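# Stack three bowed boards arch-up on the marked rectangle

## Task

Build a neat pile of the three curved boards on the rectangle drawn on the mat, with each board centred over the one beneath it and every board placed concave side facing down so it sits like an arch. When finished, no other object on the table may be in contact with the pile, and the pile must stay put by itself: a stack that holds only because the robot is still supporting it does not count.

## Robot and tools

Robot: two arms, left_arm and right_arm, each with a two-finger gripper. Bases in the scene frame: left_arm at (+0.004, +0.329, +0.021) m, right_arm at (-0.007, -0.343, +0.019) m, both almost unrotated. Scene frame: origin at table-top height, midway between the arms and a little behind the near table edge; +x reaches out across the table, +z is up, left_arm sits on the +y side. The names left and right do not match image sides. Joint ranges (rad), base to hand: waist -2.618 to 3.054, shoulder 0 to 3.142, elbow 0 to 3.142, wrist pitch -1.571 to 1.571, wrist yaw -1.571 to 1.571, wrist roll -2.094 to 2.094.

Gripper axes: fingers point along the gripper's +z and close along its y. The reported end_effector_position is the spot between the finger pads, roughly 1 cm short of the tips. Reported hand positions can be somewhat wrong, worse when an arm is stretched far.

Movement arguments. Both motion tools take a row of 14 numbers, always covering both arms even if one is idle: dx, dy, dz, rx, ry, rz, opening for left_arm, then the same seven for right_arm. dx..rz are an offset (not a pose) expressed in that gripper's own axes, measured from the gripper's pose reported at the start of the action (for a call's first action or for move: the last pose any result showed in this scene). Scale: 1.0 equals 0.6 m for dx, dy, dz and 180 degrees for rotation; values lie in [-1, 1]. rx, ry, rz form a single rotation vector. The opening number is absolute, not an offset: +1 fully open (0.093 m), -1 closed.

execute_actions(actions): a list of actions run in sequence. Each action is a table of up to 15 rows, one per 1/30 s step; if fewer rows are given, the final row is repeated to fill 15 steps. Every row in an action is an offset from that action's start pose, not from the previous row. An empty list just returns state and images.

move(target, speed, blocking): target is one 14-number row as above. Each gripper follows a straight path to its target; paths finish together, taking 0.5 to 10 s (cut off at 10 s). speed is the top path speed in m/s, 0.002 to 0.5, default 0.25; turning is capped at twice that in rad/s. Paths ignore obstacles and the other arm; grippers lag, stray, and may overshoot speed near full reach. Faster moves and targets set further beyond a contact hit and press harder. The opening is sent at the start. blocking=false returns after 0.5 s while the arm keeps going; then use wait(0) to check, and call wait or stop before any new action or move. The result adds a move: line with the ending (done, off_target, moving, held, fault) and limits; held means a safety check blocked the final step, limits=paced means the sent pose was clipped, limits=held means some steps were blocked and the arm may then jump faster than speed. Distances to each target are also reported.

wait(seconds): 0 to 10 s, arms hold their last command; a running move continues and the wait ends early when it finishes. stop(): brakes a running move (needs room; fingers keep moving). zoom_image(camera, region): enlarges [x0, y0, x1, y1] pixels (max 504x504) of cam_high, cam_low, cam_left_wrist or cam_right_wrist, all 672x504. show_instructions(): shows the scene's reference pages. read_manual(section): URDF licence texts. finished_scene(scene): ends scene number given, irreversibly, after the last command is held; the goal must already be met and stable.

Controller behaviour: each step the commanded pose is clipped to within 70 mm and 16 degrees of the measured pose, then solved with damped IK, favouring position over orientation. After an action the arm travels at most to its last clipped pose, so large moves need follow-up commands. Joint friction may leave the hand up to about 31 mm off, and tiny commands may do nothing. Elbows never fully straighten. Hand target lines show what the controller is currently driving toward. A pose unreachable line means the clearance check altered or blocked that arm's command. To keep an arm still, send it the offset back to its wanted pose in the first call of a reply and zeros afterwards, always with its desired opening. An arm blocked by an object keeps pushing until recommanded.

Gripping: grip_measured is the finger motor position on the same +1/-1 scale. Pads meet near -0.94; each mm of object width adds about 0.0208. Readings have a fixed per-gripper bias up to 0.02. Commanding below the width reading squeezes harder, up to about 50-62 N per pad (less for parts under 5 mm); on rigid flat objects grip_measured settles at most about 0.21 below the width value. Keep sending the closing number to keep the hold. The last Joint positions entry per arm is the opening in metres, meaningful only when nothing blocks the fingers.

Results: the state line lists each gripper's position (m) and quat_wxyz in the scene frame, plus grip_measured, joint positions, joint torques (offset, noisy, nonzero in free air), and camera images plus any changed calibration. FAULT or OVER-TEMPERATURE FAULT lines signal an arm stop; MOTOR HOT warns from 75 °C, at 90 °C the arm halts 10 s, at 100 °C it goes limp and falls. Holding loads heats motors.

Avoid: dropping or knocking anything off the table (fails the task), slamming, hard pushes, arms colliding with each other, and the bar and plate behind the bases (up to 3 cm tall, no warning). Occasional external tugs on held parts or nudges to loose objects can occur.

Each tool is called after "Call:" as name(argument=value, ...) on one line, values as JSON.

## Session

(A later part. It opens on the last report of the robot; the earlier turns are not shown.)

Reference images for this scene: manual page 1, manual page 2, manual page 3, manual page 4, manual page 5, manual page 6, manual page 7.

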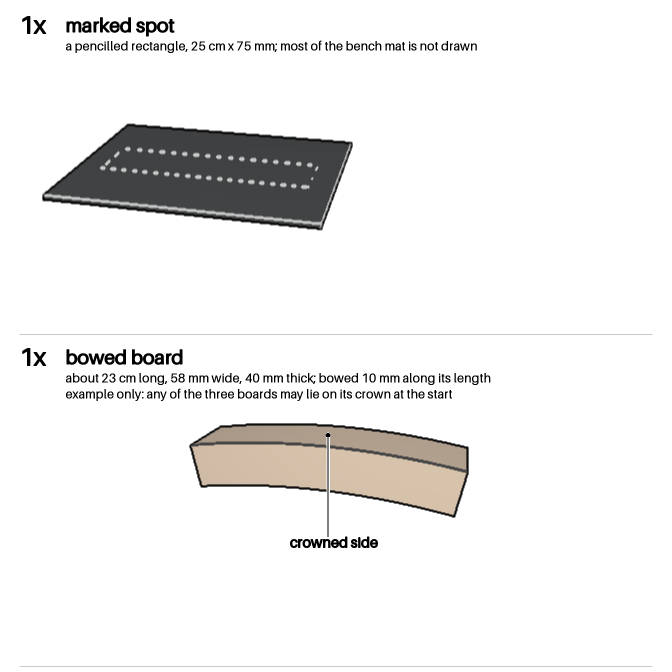

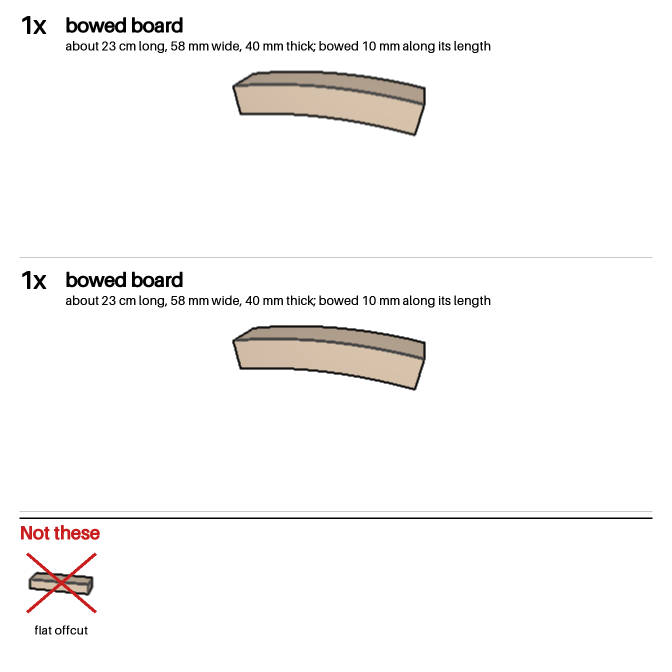

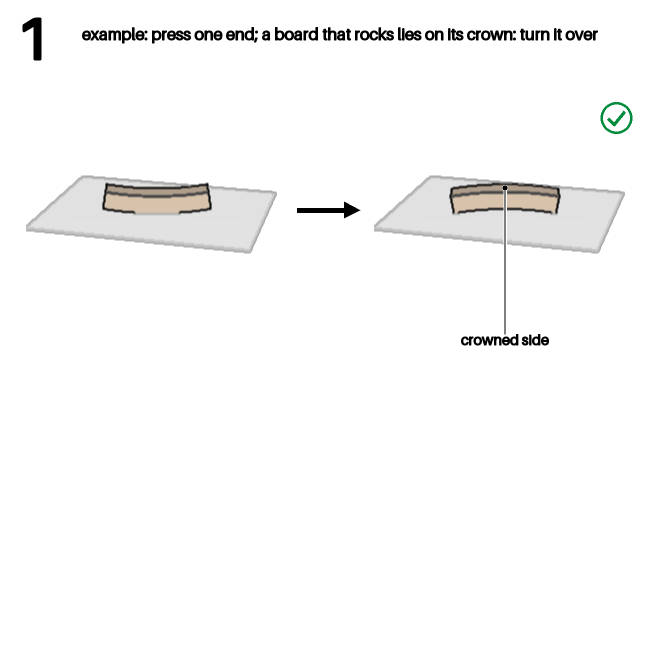

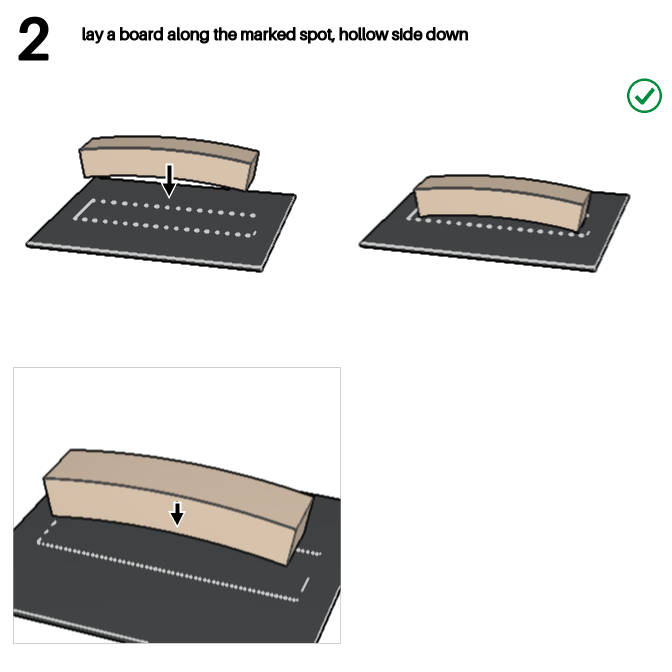

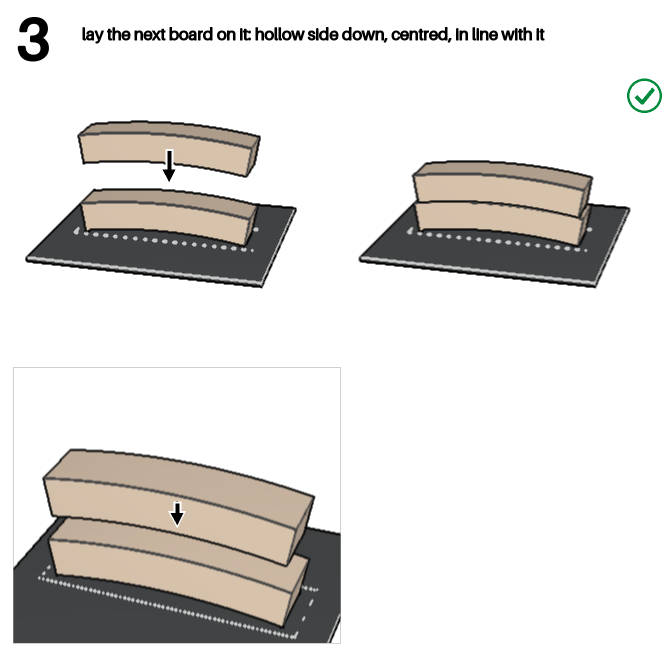

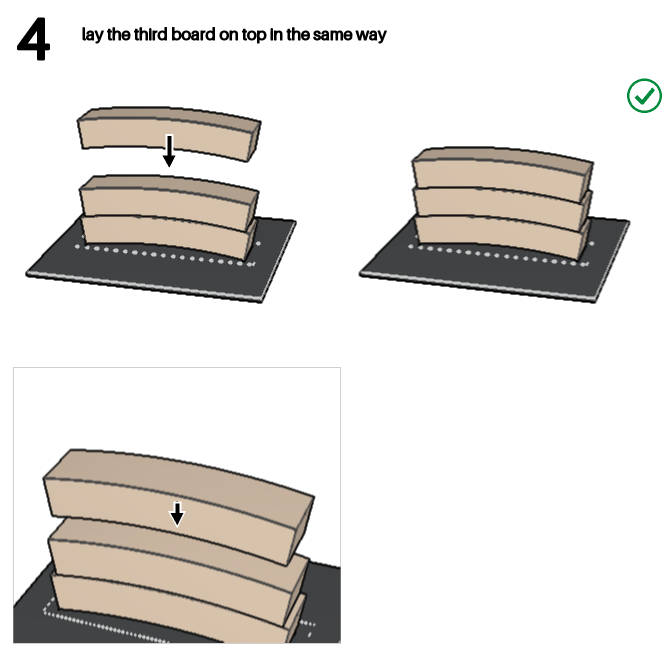

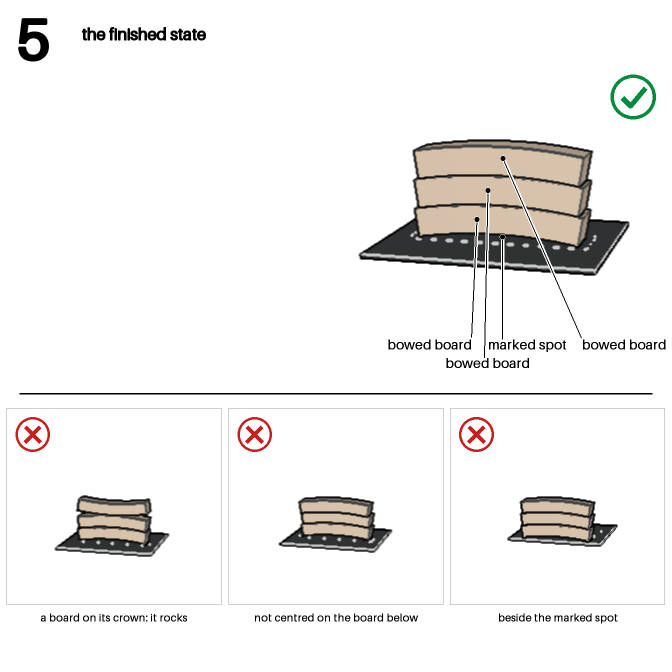

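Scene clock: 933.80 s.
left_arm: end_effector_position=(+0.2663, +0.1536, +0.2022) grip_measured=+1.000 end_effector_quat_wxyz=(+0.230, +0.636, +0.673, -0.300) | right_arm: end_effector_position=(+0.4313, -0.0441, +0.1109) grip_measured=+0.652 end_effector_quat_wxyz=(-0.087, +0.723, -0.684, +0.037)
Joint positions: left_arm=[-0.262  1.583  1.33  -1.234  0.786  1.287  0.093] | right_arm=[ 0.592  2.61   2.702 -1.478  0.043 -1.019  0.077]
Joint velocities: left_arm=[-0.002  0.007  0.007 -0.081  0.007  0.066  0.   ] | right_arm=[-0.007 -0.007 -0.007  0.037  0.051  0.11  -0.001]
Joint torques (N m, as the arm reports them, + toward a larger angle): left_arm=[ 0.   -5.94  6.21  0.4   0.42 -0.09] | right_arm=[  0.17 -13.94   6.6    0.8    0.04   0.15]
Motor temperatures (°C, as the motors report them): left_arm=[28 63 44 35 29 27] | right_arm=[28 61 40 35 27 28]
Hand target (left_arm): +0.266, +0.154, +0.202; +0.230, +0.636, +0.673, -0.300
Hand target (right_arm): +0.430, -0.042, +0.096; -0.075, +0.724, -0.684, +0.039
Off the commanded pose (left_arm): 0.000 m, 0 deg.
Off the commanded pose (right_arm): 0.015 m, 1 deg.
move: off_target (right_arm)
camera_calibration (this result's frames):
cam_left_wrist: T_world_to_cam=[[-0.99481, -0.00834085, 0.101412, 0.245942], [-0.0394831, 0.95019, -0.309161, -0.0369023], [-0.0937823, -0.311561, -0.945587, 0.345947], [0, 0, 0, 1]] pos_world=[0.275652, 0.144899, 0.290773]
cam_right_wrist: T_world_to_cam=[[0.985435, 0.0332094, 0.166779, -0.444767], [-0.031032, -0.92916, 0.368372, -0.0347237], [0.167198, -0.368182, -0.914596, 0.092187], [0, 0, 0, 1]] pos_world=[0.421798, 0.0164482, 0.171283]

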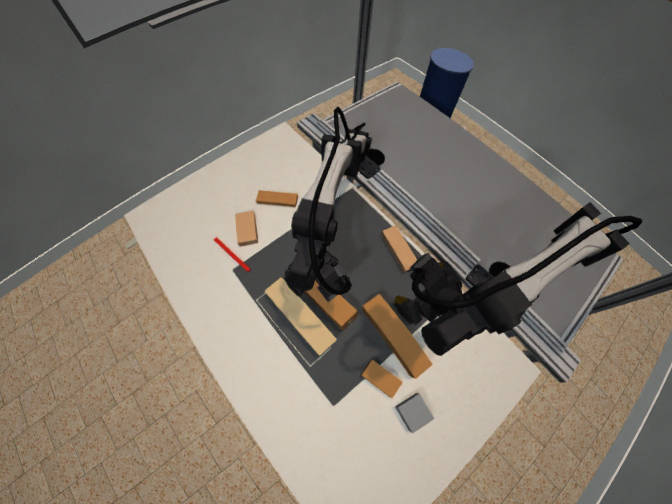

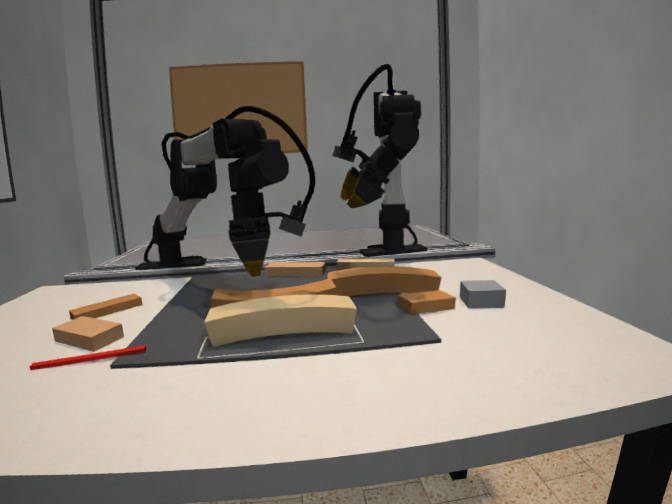

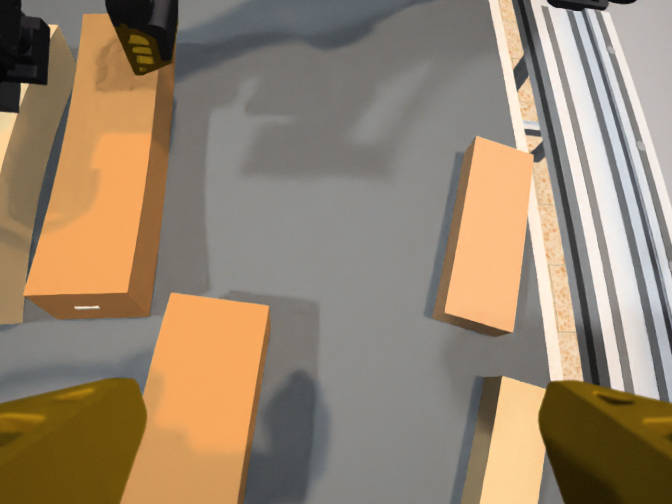

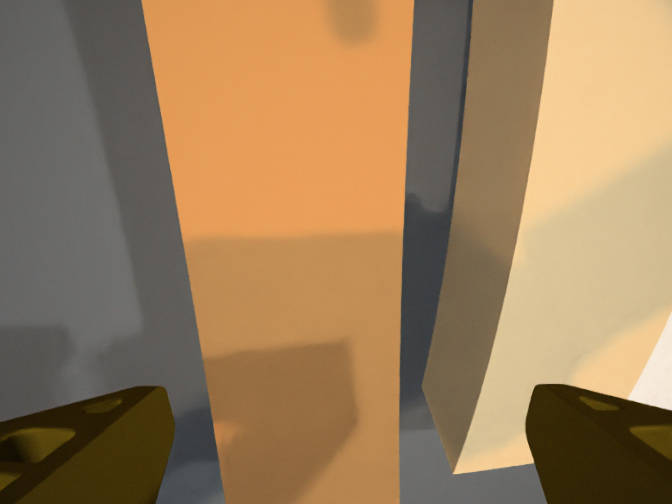

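Call:
move(target=[0,0,0,0,0,0,1, 0,0.027,0.11,0,0,0,0.65], speed=0.04)

Scene clock: 937.43 s.
left_arm: end_effector_position=(+0.2663, +0.1536, +0.2022) grip_measured=+1.000 end_effector_quat_wxyz=(+0.230, +0.636, +0.673, -0.300) | right_arm: end_effector_position=(+0.4299, -0.0448, +0.0556) grip_measured=+0.652 end_effector_quat_wxyz=(-0.090, +0.721, -0.686, +0.038)
Joint positions: left_arm=[-0.262  1.583  1.33  -1.234  0.786  1.287  0.093] | right_arm=[ 0.592  2.495  2.262 -1.146  0.044 -1.013  0.076]
Joint velocities: left_arm=[ 0.022 -0.007 -0.017  0.007  0.066  0.007  0.   ] | right_arm=[-0.007 -0.007 -0.007 -0.037  0.066 -0.066 -0.   ]
Joint torques (N m, as the arm reports them, + toward a larger angle): left_arm=[ 0.05 -5.78  5.92  0.42  0.41 -0.1 ] | right_arm=[  0.75 -15.49   4.83   0.99  -0.06   0.04]
Motor temperatures (°C, as the motors report them): left_arm=[28 62 44 35 29 27] | right_arm=[28 62 40 35 27 28]
Hand target (left_arm): +0.266, +0.154, +0.202; +0.230, +0.636, +0.673, -0.300
Hand target (right_arm): +0.426, -0.041, +0.043; -0.087, +0.723, -0.684, +0.037
Off the commanded pose (left_arm): 0.000 m, 0 deg.
Off the commanded pose (right_arm): 0.014 m, 0 deg.
move: off_target (right_arm)
camera_calibration (this result's frames):
cam_left_wrist: T_world_to_cam=[[-0.99481, -0.00834085, 0.101412, 0.245942], [-0.0394831, 0.95019, -0.309161, -0.0369023], [-0.0937823, -0.311561, -0.945587, 0.345947], [0, 0, 0, 1]] pos_world=[0.275652, 0.144899, 0.290773]
cam_right_wrist: T_world_to_cam=[[0.984868, 0.0265214, 0.171265, -0.434441], [-0.0383208, -0.930435, 0.364449, -0.0117643], [0.169016, -0.365497, -0.915339, 0.0409911], [0, 0, 0, 1]] pos_world=[0.420488, 0.0155582, 0.116213]

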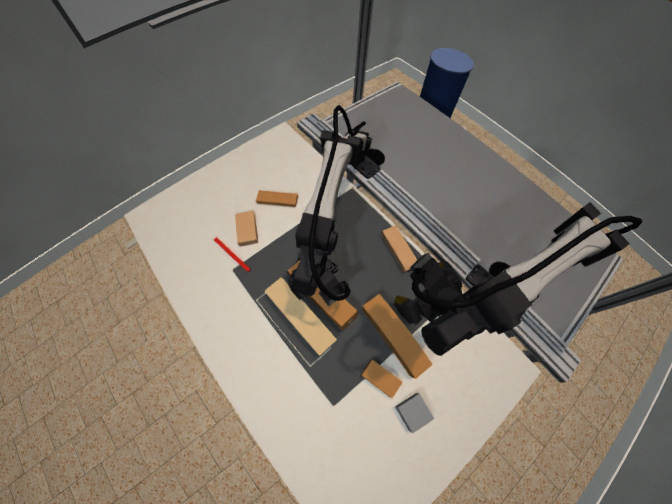

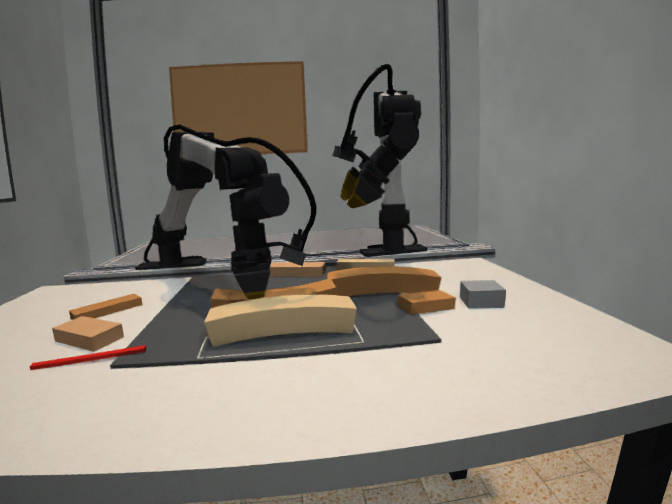

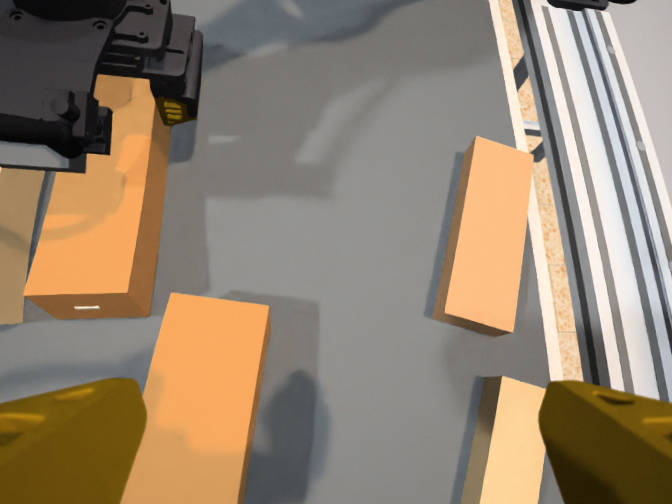

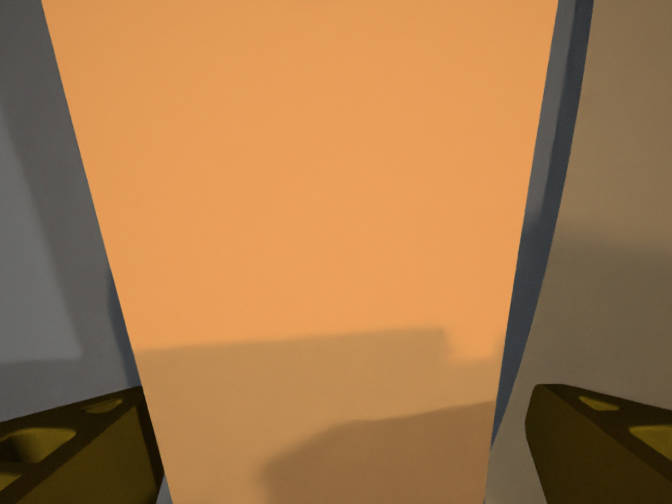

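Call:
move(target=[0,0,0,0,0,0,1, 0,0.015,0.03,0,0,0,0.5], speed=0.03)

Call:
move(target=[0,0,0,0,0,0,1, 0,0,0,0,0,0,-0.3])

Call:
move(target=[0,0,0,0,0,0,1, 0,0,-0.05,0,0,0,-0.3], speed=0.04)

Call:
move(target=[0,0,0,0,0,0,1, 0.08,0.05,0,-0.04,0,0,-0.3], speed=0.05)

Scene clock: 942.67 s.
left_arm: end_effector_position=(+0.2663, +0.1536, +0.2022) grip_measured=+1.000 end_effector_quat_wxyz=(+0.230, +0.636, +0.673, -0.300) | right_arm: end_effector_position=(+0.4291, -0.0450, +0.0494) grip_measured=+0.502 end_effector_quat_wxyz=(-0.099, +0.720, -0.686, +0.039)
Joint positions: left_arm=[-0.262  1.583  1.33  -1.234  0.786  1.287  0.093] | right_arm=[ 0.592  2.467  2.182 -1.078  0.042 -1.012  0.069]
Joint velocities: left_arm=[ 0.017  0.007 -0.007  0.007 -0.022 -0.022  0.   ] | right_arm=[-0.007 -0.022 -0.017  0.022 -0.037  0.037  0.001]
Joint torques (N m, as the arm reports them, + toward a larger angle): left_arm=[-0.05 -5.9   5.96  0.41  0.44 -0.08] | right_arm=[  0.43 -15.4    4.93   0.95  -0.1    0.06]
Motor temperatures (°C, as the motors report them): left_arm=[28 61 44 35 29 27] | right_arm=[28 63 40 36 27 28]
Hand target (left_arm): +0.266, +0.154, +0.202; +0.230, +0.636, +0.673, -0.300
Hand target (right_arm): +0.424, -0.044, +0.037; -0.090, +0.721, -0.686, +0.038
Off the commanded pose (left_arm): 0.000 m, 0 deg.
Off the commanded pose (right_arm): 0.014 m, 1 deg.
move: off_target (right_arm)
camera_calibration (this result's frames):
cam_left_wrist: T_world_to_cam=[[-0.99481, -0.00834085, 0.101412, 0.245942], [-0.0394831, 0.95019, -0.309161, -0.0369023], [-0.0937823, -0.311561, -0.945587, 0.345947], [0, 0, 0, 1]] pos_world=[0.275652, 0.144899, 0.290773]
cam_right_wrist: T_world_to_cam=[[0.982562, 0.0236164, 0.18443, -0.432356], [-0.0438691, -0.934453, 0.353373, -0.00699169], [0.180687, -0.355301, -0.917122, 0.0309055], [0, 0, 0, 1]] pos_world=[0.418925, 0.014658, 0.110554]

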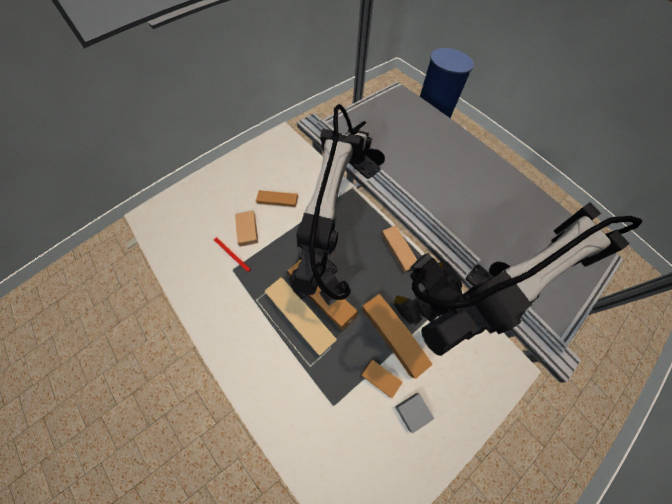

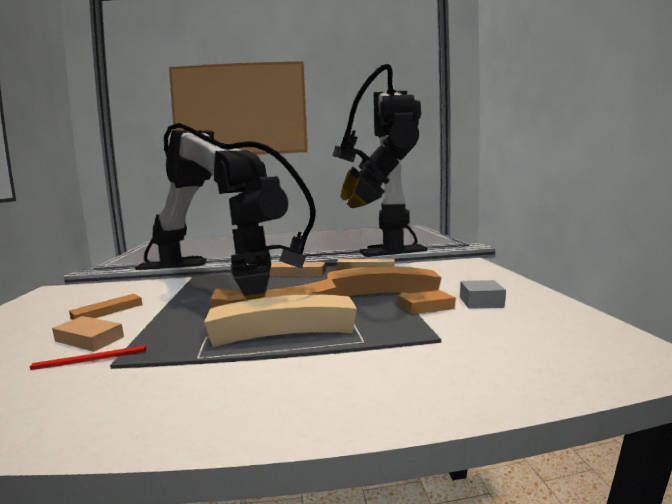

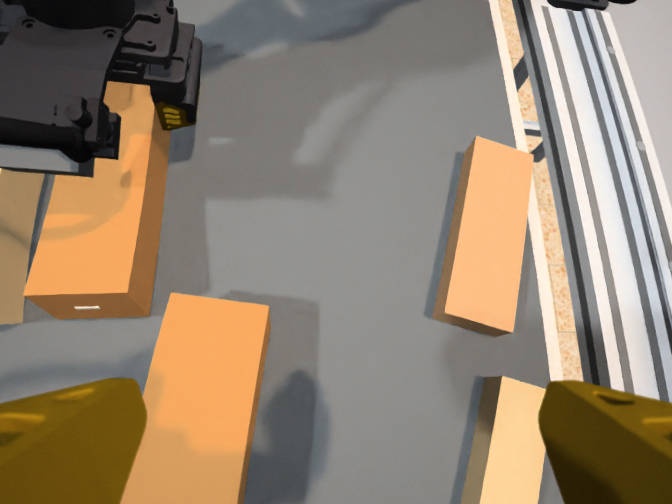

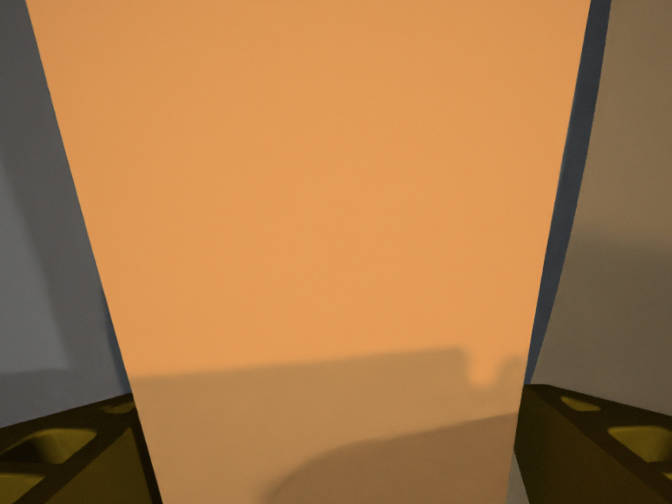

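Scene clock: 943.17 s.
left_arm: end_effector_position=(+0.2663, +0.1536, +0.2022) grip_measured=+1.000 end_effector_quat_wxyz=(+0.230, +0.636, +0.673, -0.300) | right_arm: end_effector_position=(+0.4275, -0.0454, +0.0495) grip_measured=+0.200 end_effector_quat_wxyz=(-0.096, +0.721, -0.686, +0.037)
Joint positions: left_arm=[-0.262  1.583  1.33  -1.234  0.786  1.287  0.093] | right_arm=[ 0.592  2.466  2.182 -1.084  0.039 -1.013  0.055]
Joint velocities: left_arm=[ 0.007 -0.012 -0.007 -0.081 -0.051 -0.007  0.   ] | right_arm=[ 0.002  0.002 -0.007 -0.007  0.022 -0.007 -0.001]
Joint torques (N m, as the arm reports them, + toward a larger angle): left_arm=[ 0.11 -5.88  6.11  0.41  0.38 -0.08] | right_arm=[ -0.23 -16.06   7.05   0.77  -0.02   0.05]
Motor temperatures (°C, as the motors report them): left_arm=[28 61 44 35 29 27] | right_arm=[28 63 40 36 27 28]
Hand target (left_arm): +0.266, +0.154, +0.202; +0.230, +0.636, +0.673, -0.300
Hand target (right_arm): +0.429, -0.045, +0.050; -0.099, +0.720, -0.686, +0.039
Off the commanded pose (left_arm): 0.000 m, 0 deg.
Off the commanded pose (right_arm): 0.002 m, 0 deg.
move: done
camera_calibration (this result's frames):
cam_left_wrist: T_world_to_cam=[[-0.99481, -0.00834085, 0.101412, 0.245942], [-0.0394831, 0.95019, -0.309161, -0.0369023], [-0.0937823, -0.311561, -0.945587, 0.345947], [0, 0, 0, 1]] pos_world=[0.275652, 0.144899, 0.290773]
cam_right_wrist: T_world_to_cam=[[0.983696, 0.025575, 0.178012, -0.430926], [-0.0398336, -0.934265, 0.354347, -0.00918784], [0.175373, -0.35566, -0.918014, 0.0333921], [0, 0, 0, 1]] pos_world=[0.417678, 0.0143133, 0.11062]

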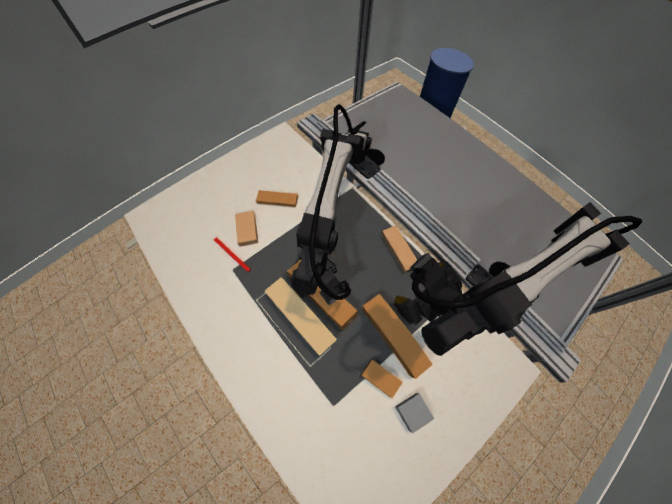

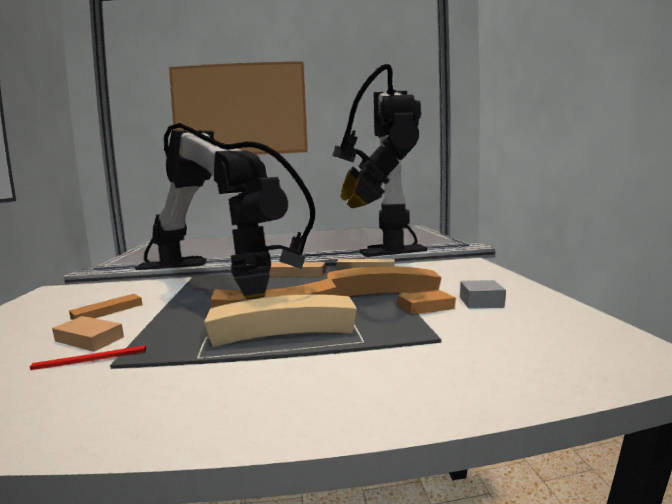

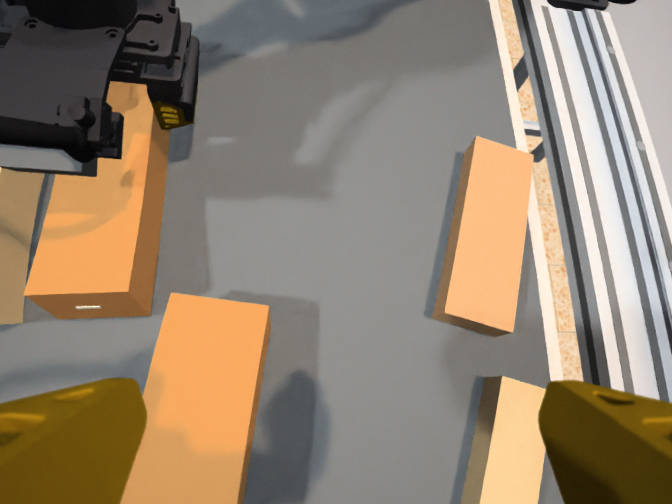

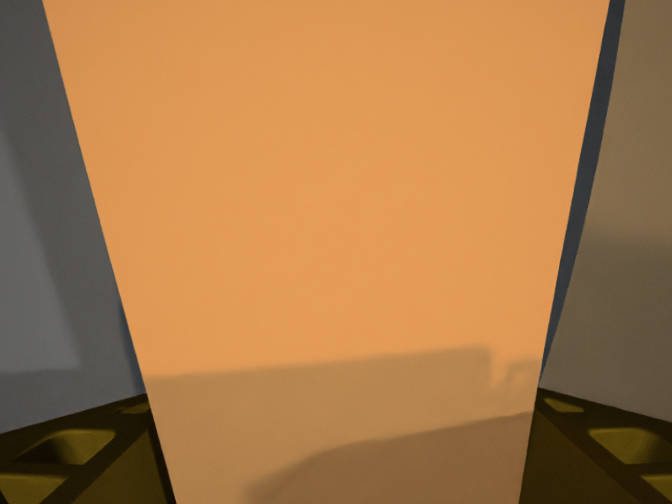

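Scene clock: 944.23 s.
left_arm: end_effector_position=(+0.2663, +0.1536, +0.2022) grip_measured=+1.000 end_effector_quat_wxyz=(+0.230, +0.636, +0.673, -0.300) | right_arm: end_effector_position=(+0.4187, -0.0516, +0.0528) grip_measured=+0.200 end_effector_quat_wxyz=(-0.074, +0.723, -0.687, +0.032)
Joint positions: left_arm=[-0.262  1.583  1.33  -1.234  0.786  1.287  0.093] | right_arm=[ 0.592  2.466  2.202 -1.151  0.039 -1.013  0.055]
Joint velocities: left_arm=[ 0.007  0.007 -0.007 -0.007 -0.022 -0.081  0.   ] | right_arm=[-0.002 -0.002  0.007  0.007  0.007 -0.022 -0.   ]
Joint torques (N m, as the arm reports them, + toward a larger angle): left_arm=[ 0.03 -6.02  6.05  0.4   0.4  -0.1 ] | right_arm=[ -0.02 -18.69   8.98   0.43  -0.07   0.06]
Motor temperatures (°C, as the motors report them): left_arm=[28 61 44 35 29 27] | right_arm=[28 63 40 36 27 28]
Hand target (left_arm): +0.266, +0.154, +0.202; +0.230, +0.636, +0.673, -0.300
Hand target (right_arm): +0.422, -0.048, +0.079; -0.096, +0.721, -0.686, +0.036
Off the commanded pose (left_arm): 0.000 m, 0 deg.
Off the commanded pose (right_arm): 0.027 m, 3 deg.
move: off_target (right_arm)
camera_calibration (this result's frames):
cam_left_wrist: T_world_to_cam=[[-0.99481, -0.00834085, 0.101412, 0.245942], [-0.0394831, 0.95019, -0.309161, -0.0369023], [-0.0937823, -0.311561, -0.945587, 0.345947], [0, 0, 0, 1]] pos_world=[0.275652, 0.144899, 0.290773]
cam_right_wrist: T_world_to_cam=[[0.989681, 0.030024, 0.140107, -0.422962], [-0.0257071, -0.924731, 0.379753, -0.0232006], [0.140963, -0.379436, -0.914417, 0.0487754], [0, 0, 0, 1]] pos_world=[0.411126, 0.00975179, 0.112671]

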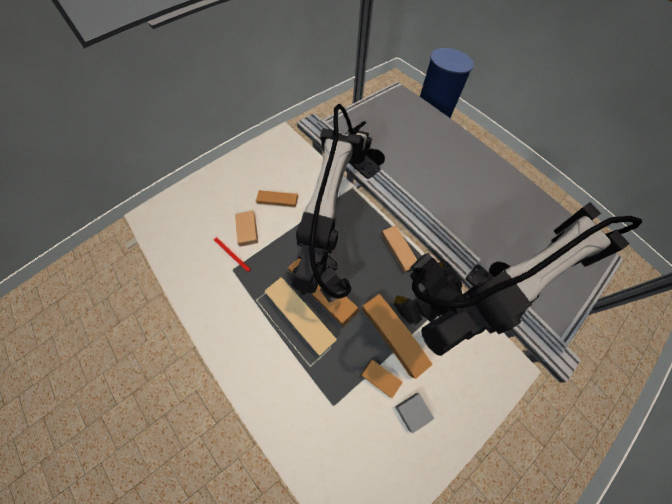

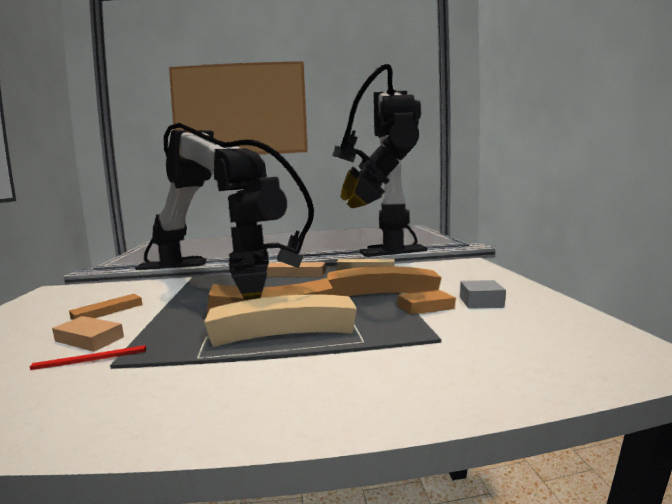

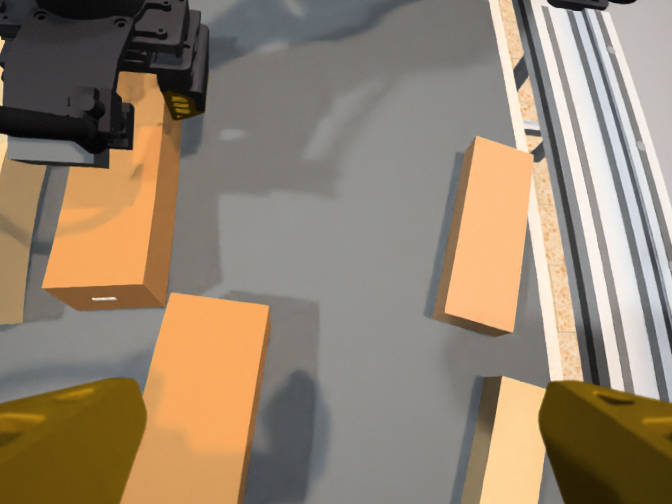

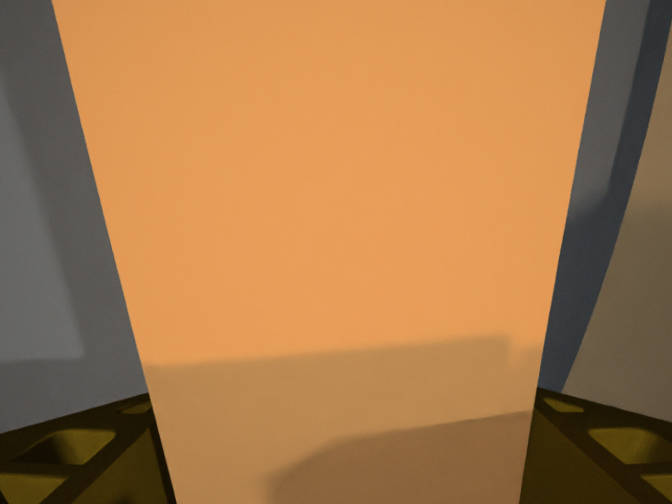

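Scene clock: 945.77 s.
left_arm: end_effector_position=(+0.2663, +0.1536, +0.2022) grip_measured=+1.000 end_effector_quat_wxyz=(+0.230, +0.636, +0.673, -0.300) | right_arm: end_effector_position=(+0.4082, -0.0790, +0.0501) grip_measured=+0.200 end_effector_quat_wxyz=(-0.070, +0.730, -0.680, -0.004)
Joint positions: left_arm=[-0.262  1.583  1.33  -1.234  0.786  1.287  0.093] | right_arm=[ 0.531  2.37   2.024 -1.093 -0.04  -1.088  0.055]
Joint velocities: left_arm=[-0.002  0.012 -0.002 -0.007 -0.022  0.037  0.   ] | right_arm=[ 0.007 -0.007 -0.012  0.037 -0.022 -0.037 -0.001]
Joint torques (N m, as the arm reports them, + toward a larger angle): left_arm=[ 0.05 -6.03  6.07  0.39  0.37 -0.11] | right_arm=[ -1.48 -16.14   4.63  -0.11   0.01  -0.06]
Motor temperatures (°C, as the motors report them): left_arm=[28 61 44 35 29 27] | right_arm=[28 64 40 35 27 28]
Hand target (left_arm): +0.266, +0.154, +0.202; +0.230, +0.636, +0.673, -0.300
Hand target (right_arm): +0.393, -0.100, +0.047; -0.028, +0.726, -0.687, -0.010
Off the commanded pose (left_arm): 0.000 m, 0 deg.
Off the commanded pose (right_arm): 0.028 m, 5 deg.
move: off_target (right_arm)
camera_calibration (this result's frames):
cam_left_wrist: T_world_to_cam=[[-0.99481, -0.00834085, 0.101412, 0.245942], [-0.0394831, 0.95019, -0.309161, -0.0369023], [-0.0937823, -0.311561, -0.945587, 0.345947], [0, 0, 0, 1]] pos_world=[0.275652, 0.144899, 0.290773]
cam_right_wrist: T_world_to_cam=[[0.99505, 0.050257, 0.0857322, -0.409244], [0.0181614, -0.940133, 0.340324, -0.0650295], [0.0977033, -0.337082, -0.936392, 0.0594865], [0, 0, 0, 1]] pos_world=[0.402587, -0.0205172, 0.112919]

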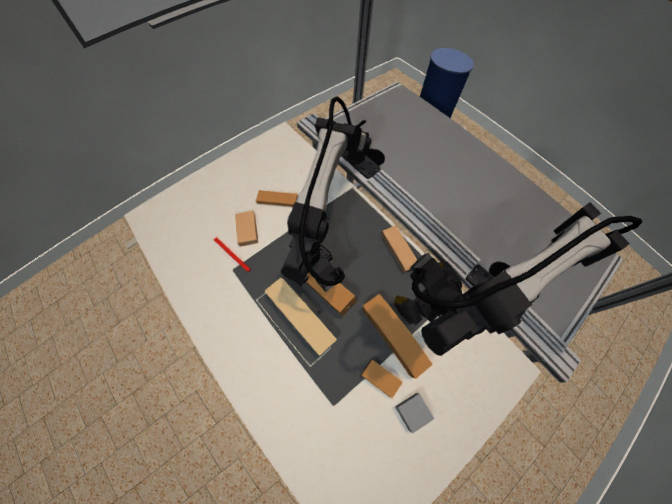

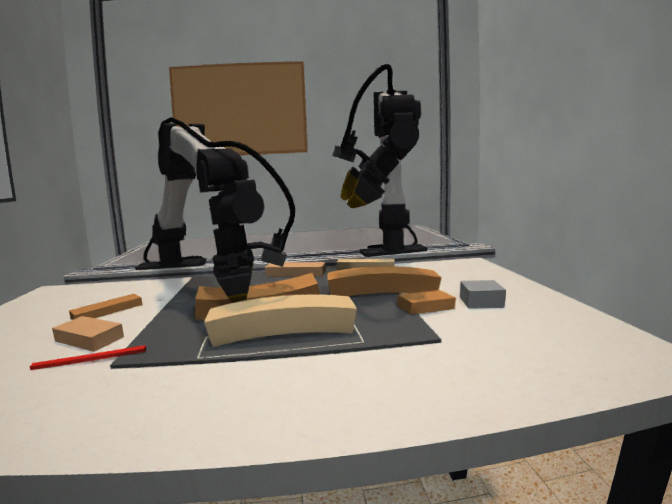

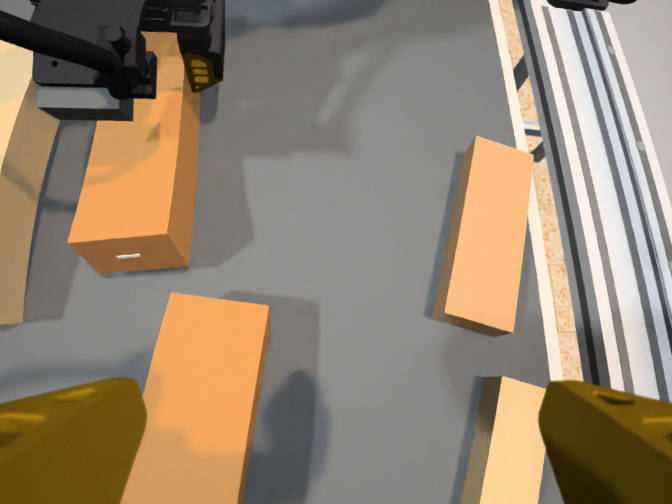

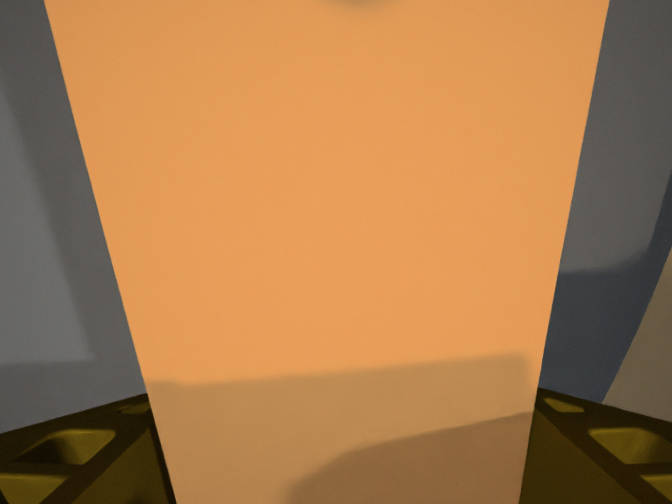

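Call:
execute_actions(actions=[])

Scene clock: 953.77 s.
left_arm: end_effector_position=(+0.2663, +0.1536, +0.2022) grip_measured=+1.000 end_effector_quat_wxyz=(+0.230, +0.636, +0.673, -0.300) | right_arm: end_effector_position=(+0.4083, -0.0790, +0.0501) grip_measured=+0.200 end_effector_quat_wxyz=(-0.070, +0.730, -0.679, -0.004)
Joint positions: left_arm=[-0.262  1.583  1.33  -1.234  0.786  1.287  0.093] | right_arm=[ 0.531  2.37   2.024 -1.092 -0.04  -1.089  0.055]
Joint velocities: left_arm=[-0.002 -0.002 -0.012 -0.037  0.022 -0.037  0.   ] | right_arm=[-0.017  0.002  0.012  0.037 -0.007 -0.051 -0.001]
Joint torques (N m, as the arm reports them, + toward a larger angle): left_arm=[-0.06 -5.95  6.17  0.41  0.36 -0.06] | right_arm=[ -1.76 -16.24   4.81  -0.07   0.04  -0.03]
Motor temperatures (°C, as the motors report them): left_arm=[28 59 44 35 29 27] | right_arm=[28 66 39 35 27 28]
Hand target (left_arm): +0.266, +0.154, +0.202; +0.230, +0.636, +0.673, -0.300
Hand target (right_arm): +0.393, -0.100, +0.047; -0.028, +0.726, -0.687, -0.010
Off the commanded pose (left_arm): 0.000 m, 0 deg.
Off the commanded pose (right_arm): 0.028 m, 5 deg.
camera_calibration (this result's frames):
cam_left_wrist: T_world_to_cam=[[-0.99481, -0.00834085, 0.101412, 0.245942], [-0.0394831, 0.95019, -0.309161, -0.0369023], [-0.0937823, -0.311561, -0.945587, 0.345947], [0, 0, 0, 1]] pos_world=[0.275652, 0.144899, 0.290773]
cam_right_wrist: T_world_to_cam=[[0.994954, 0.051374, 0.0861835, -0.40922], [0.0190721, -0.940145, 0.340241, -0.0653587], [0.0985045, -0.33688, -0.936381, 0.0591948], [0, 0, 0, 1]] pos_world=[0.402571, -0.0204818, 0.112935]

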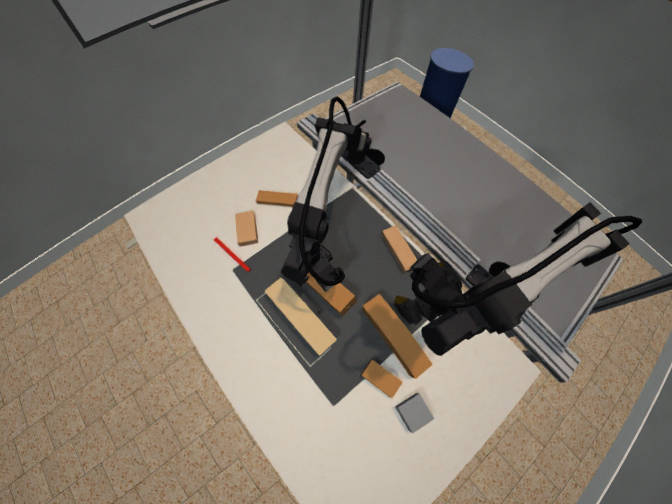

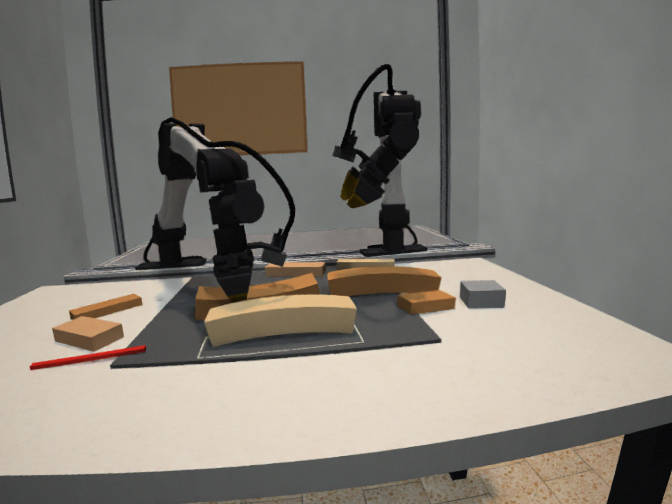

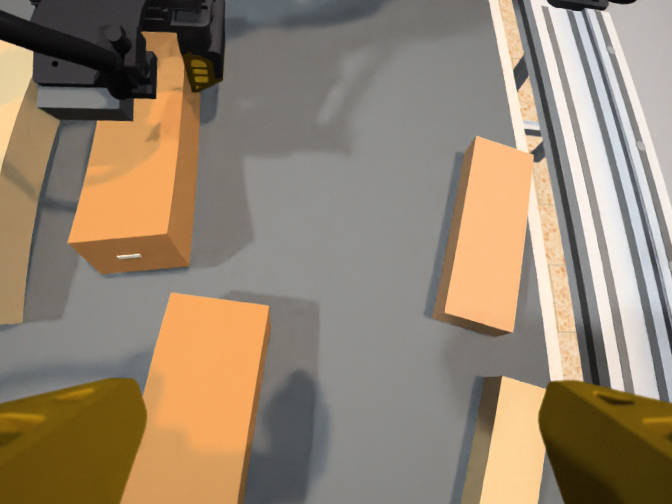

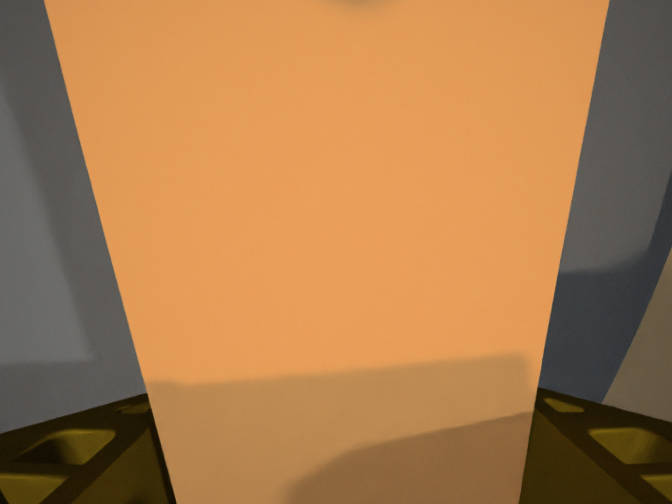

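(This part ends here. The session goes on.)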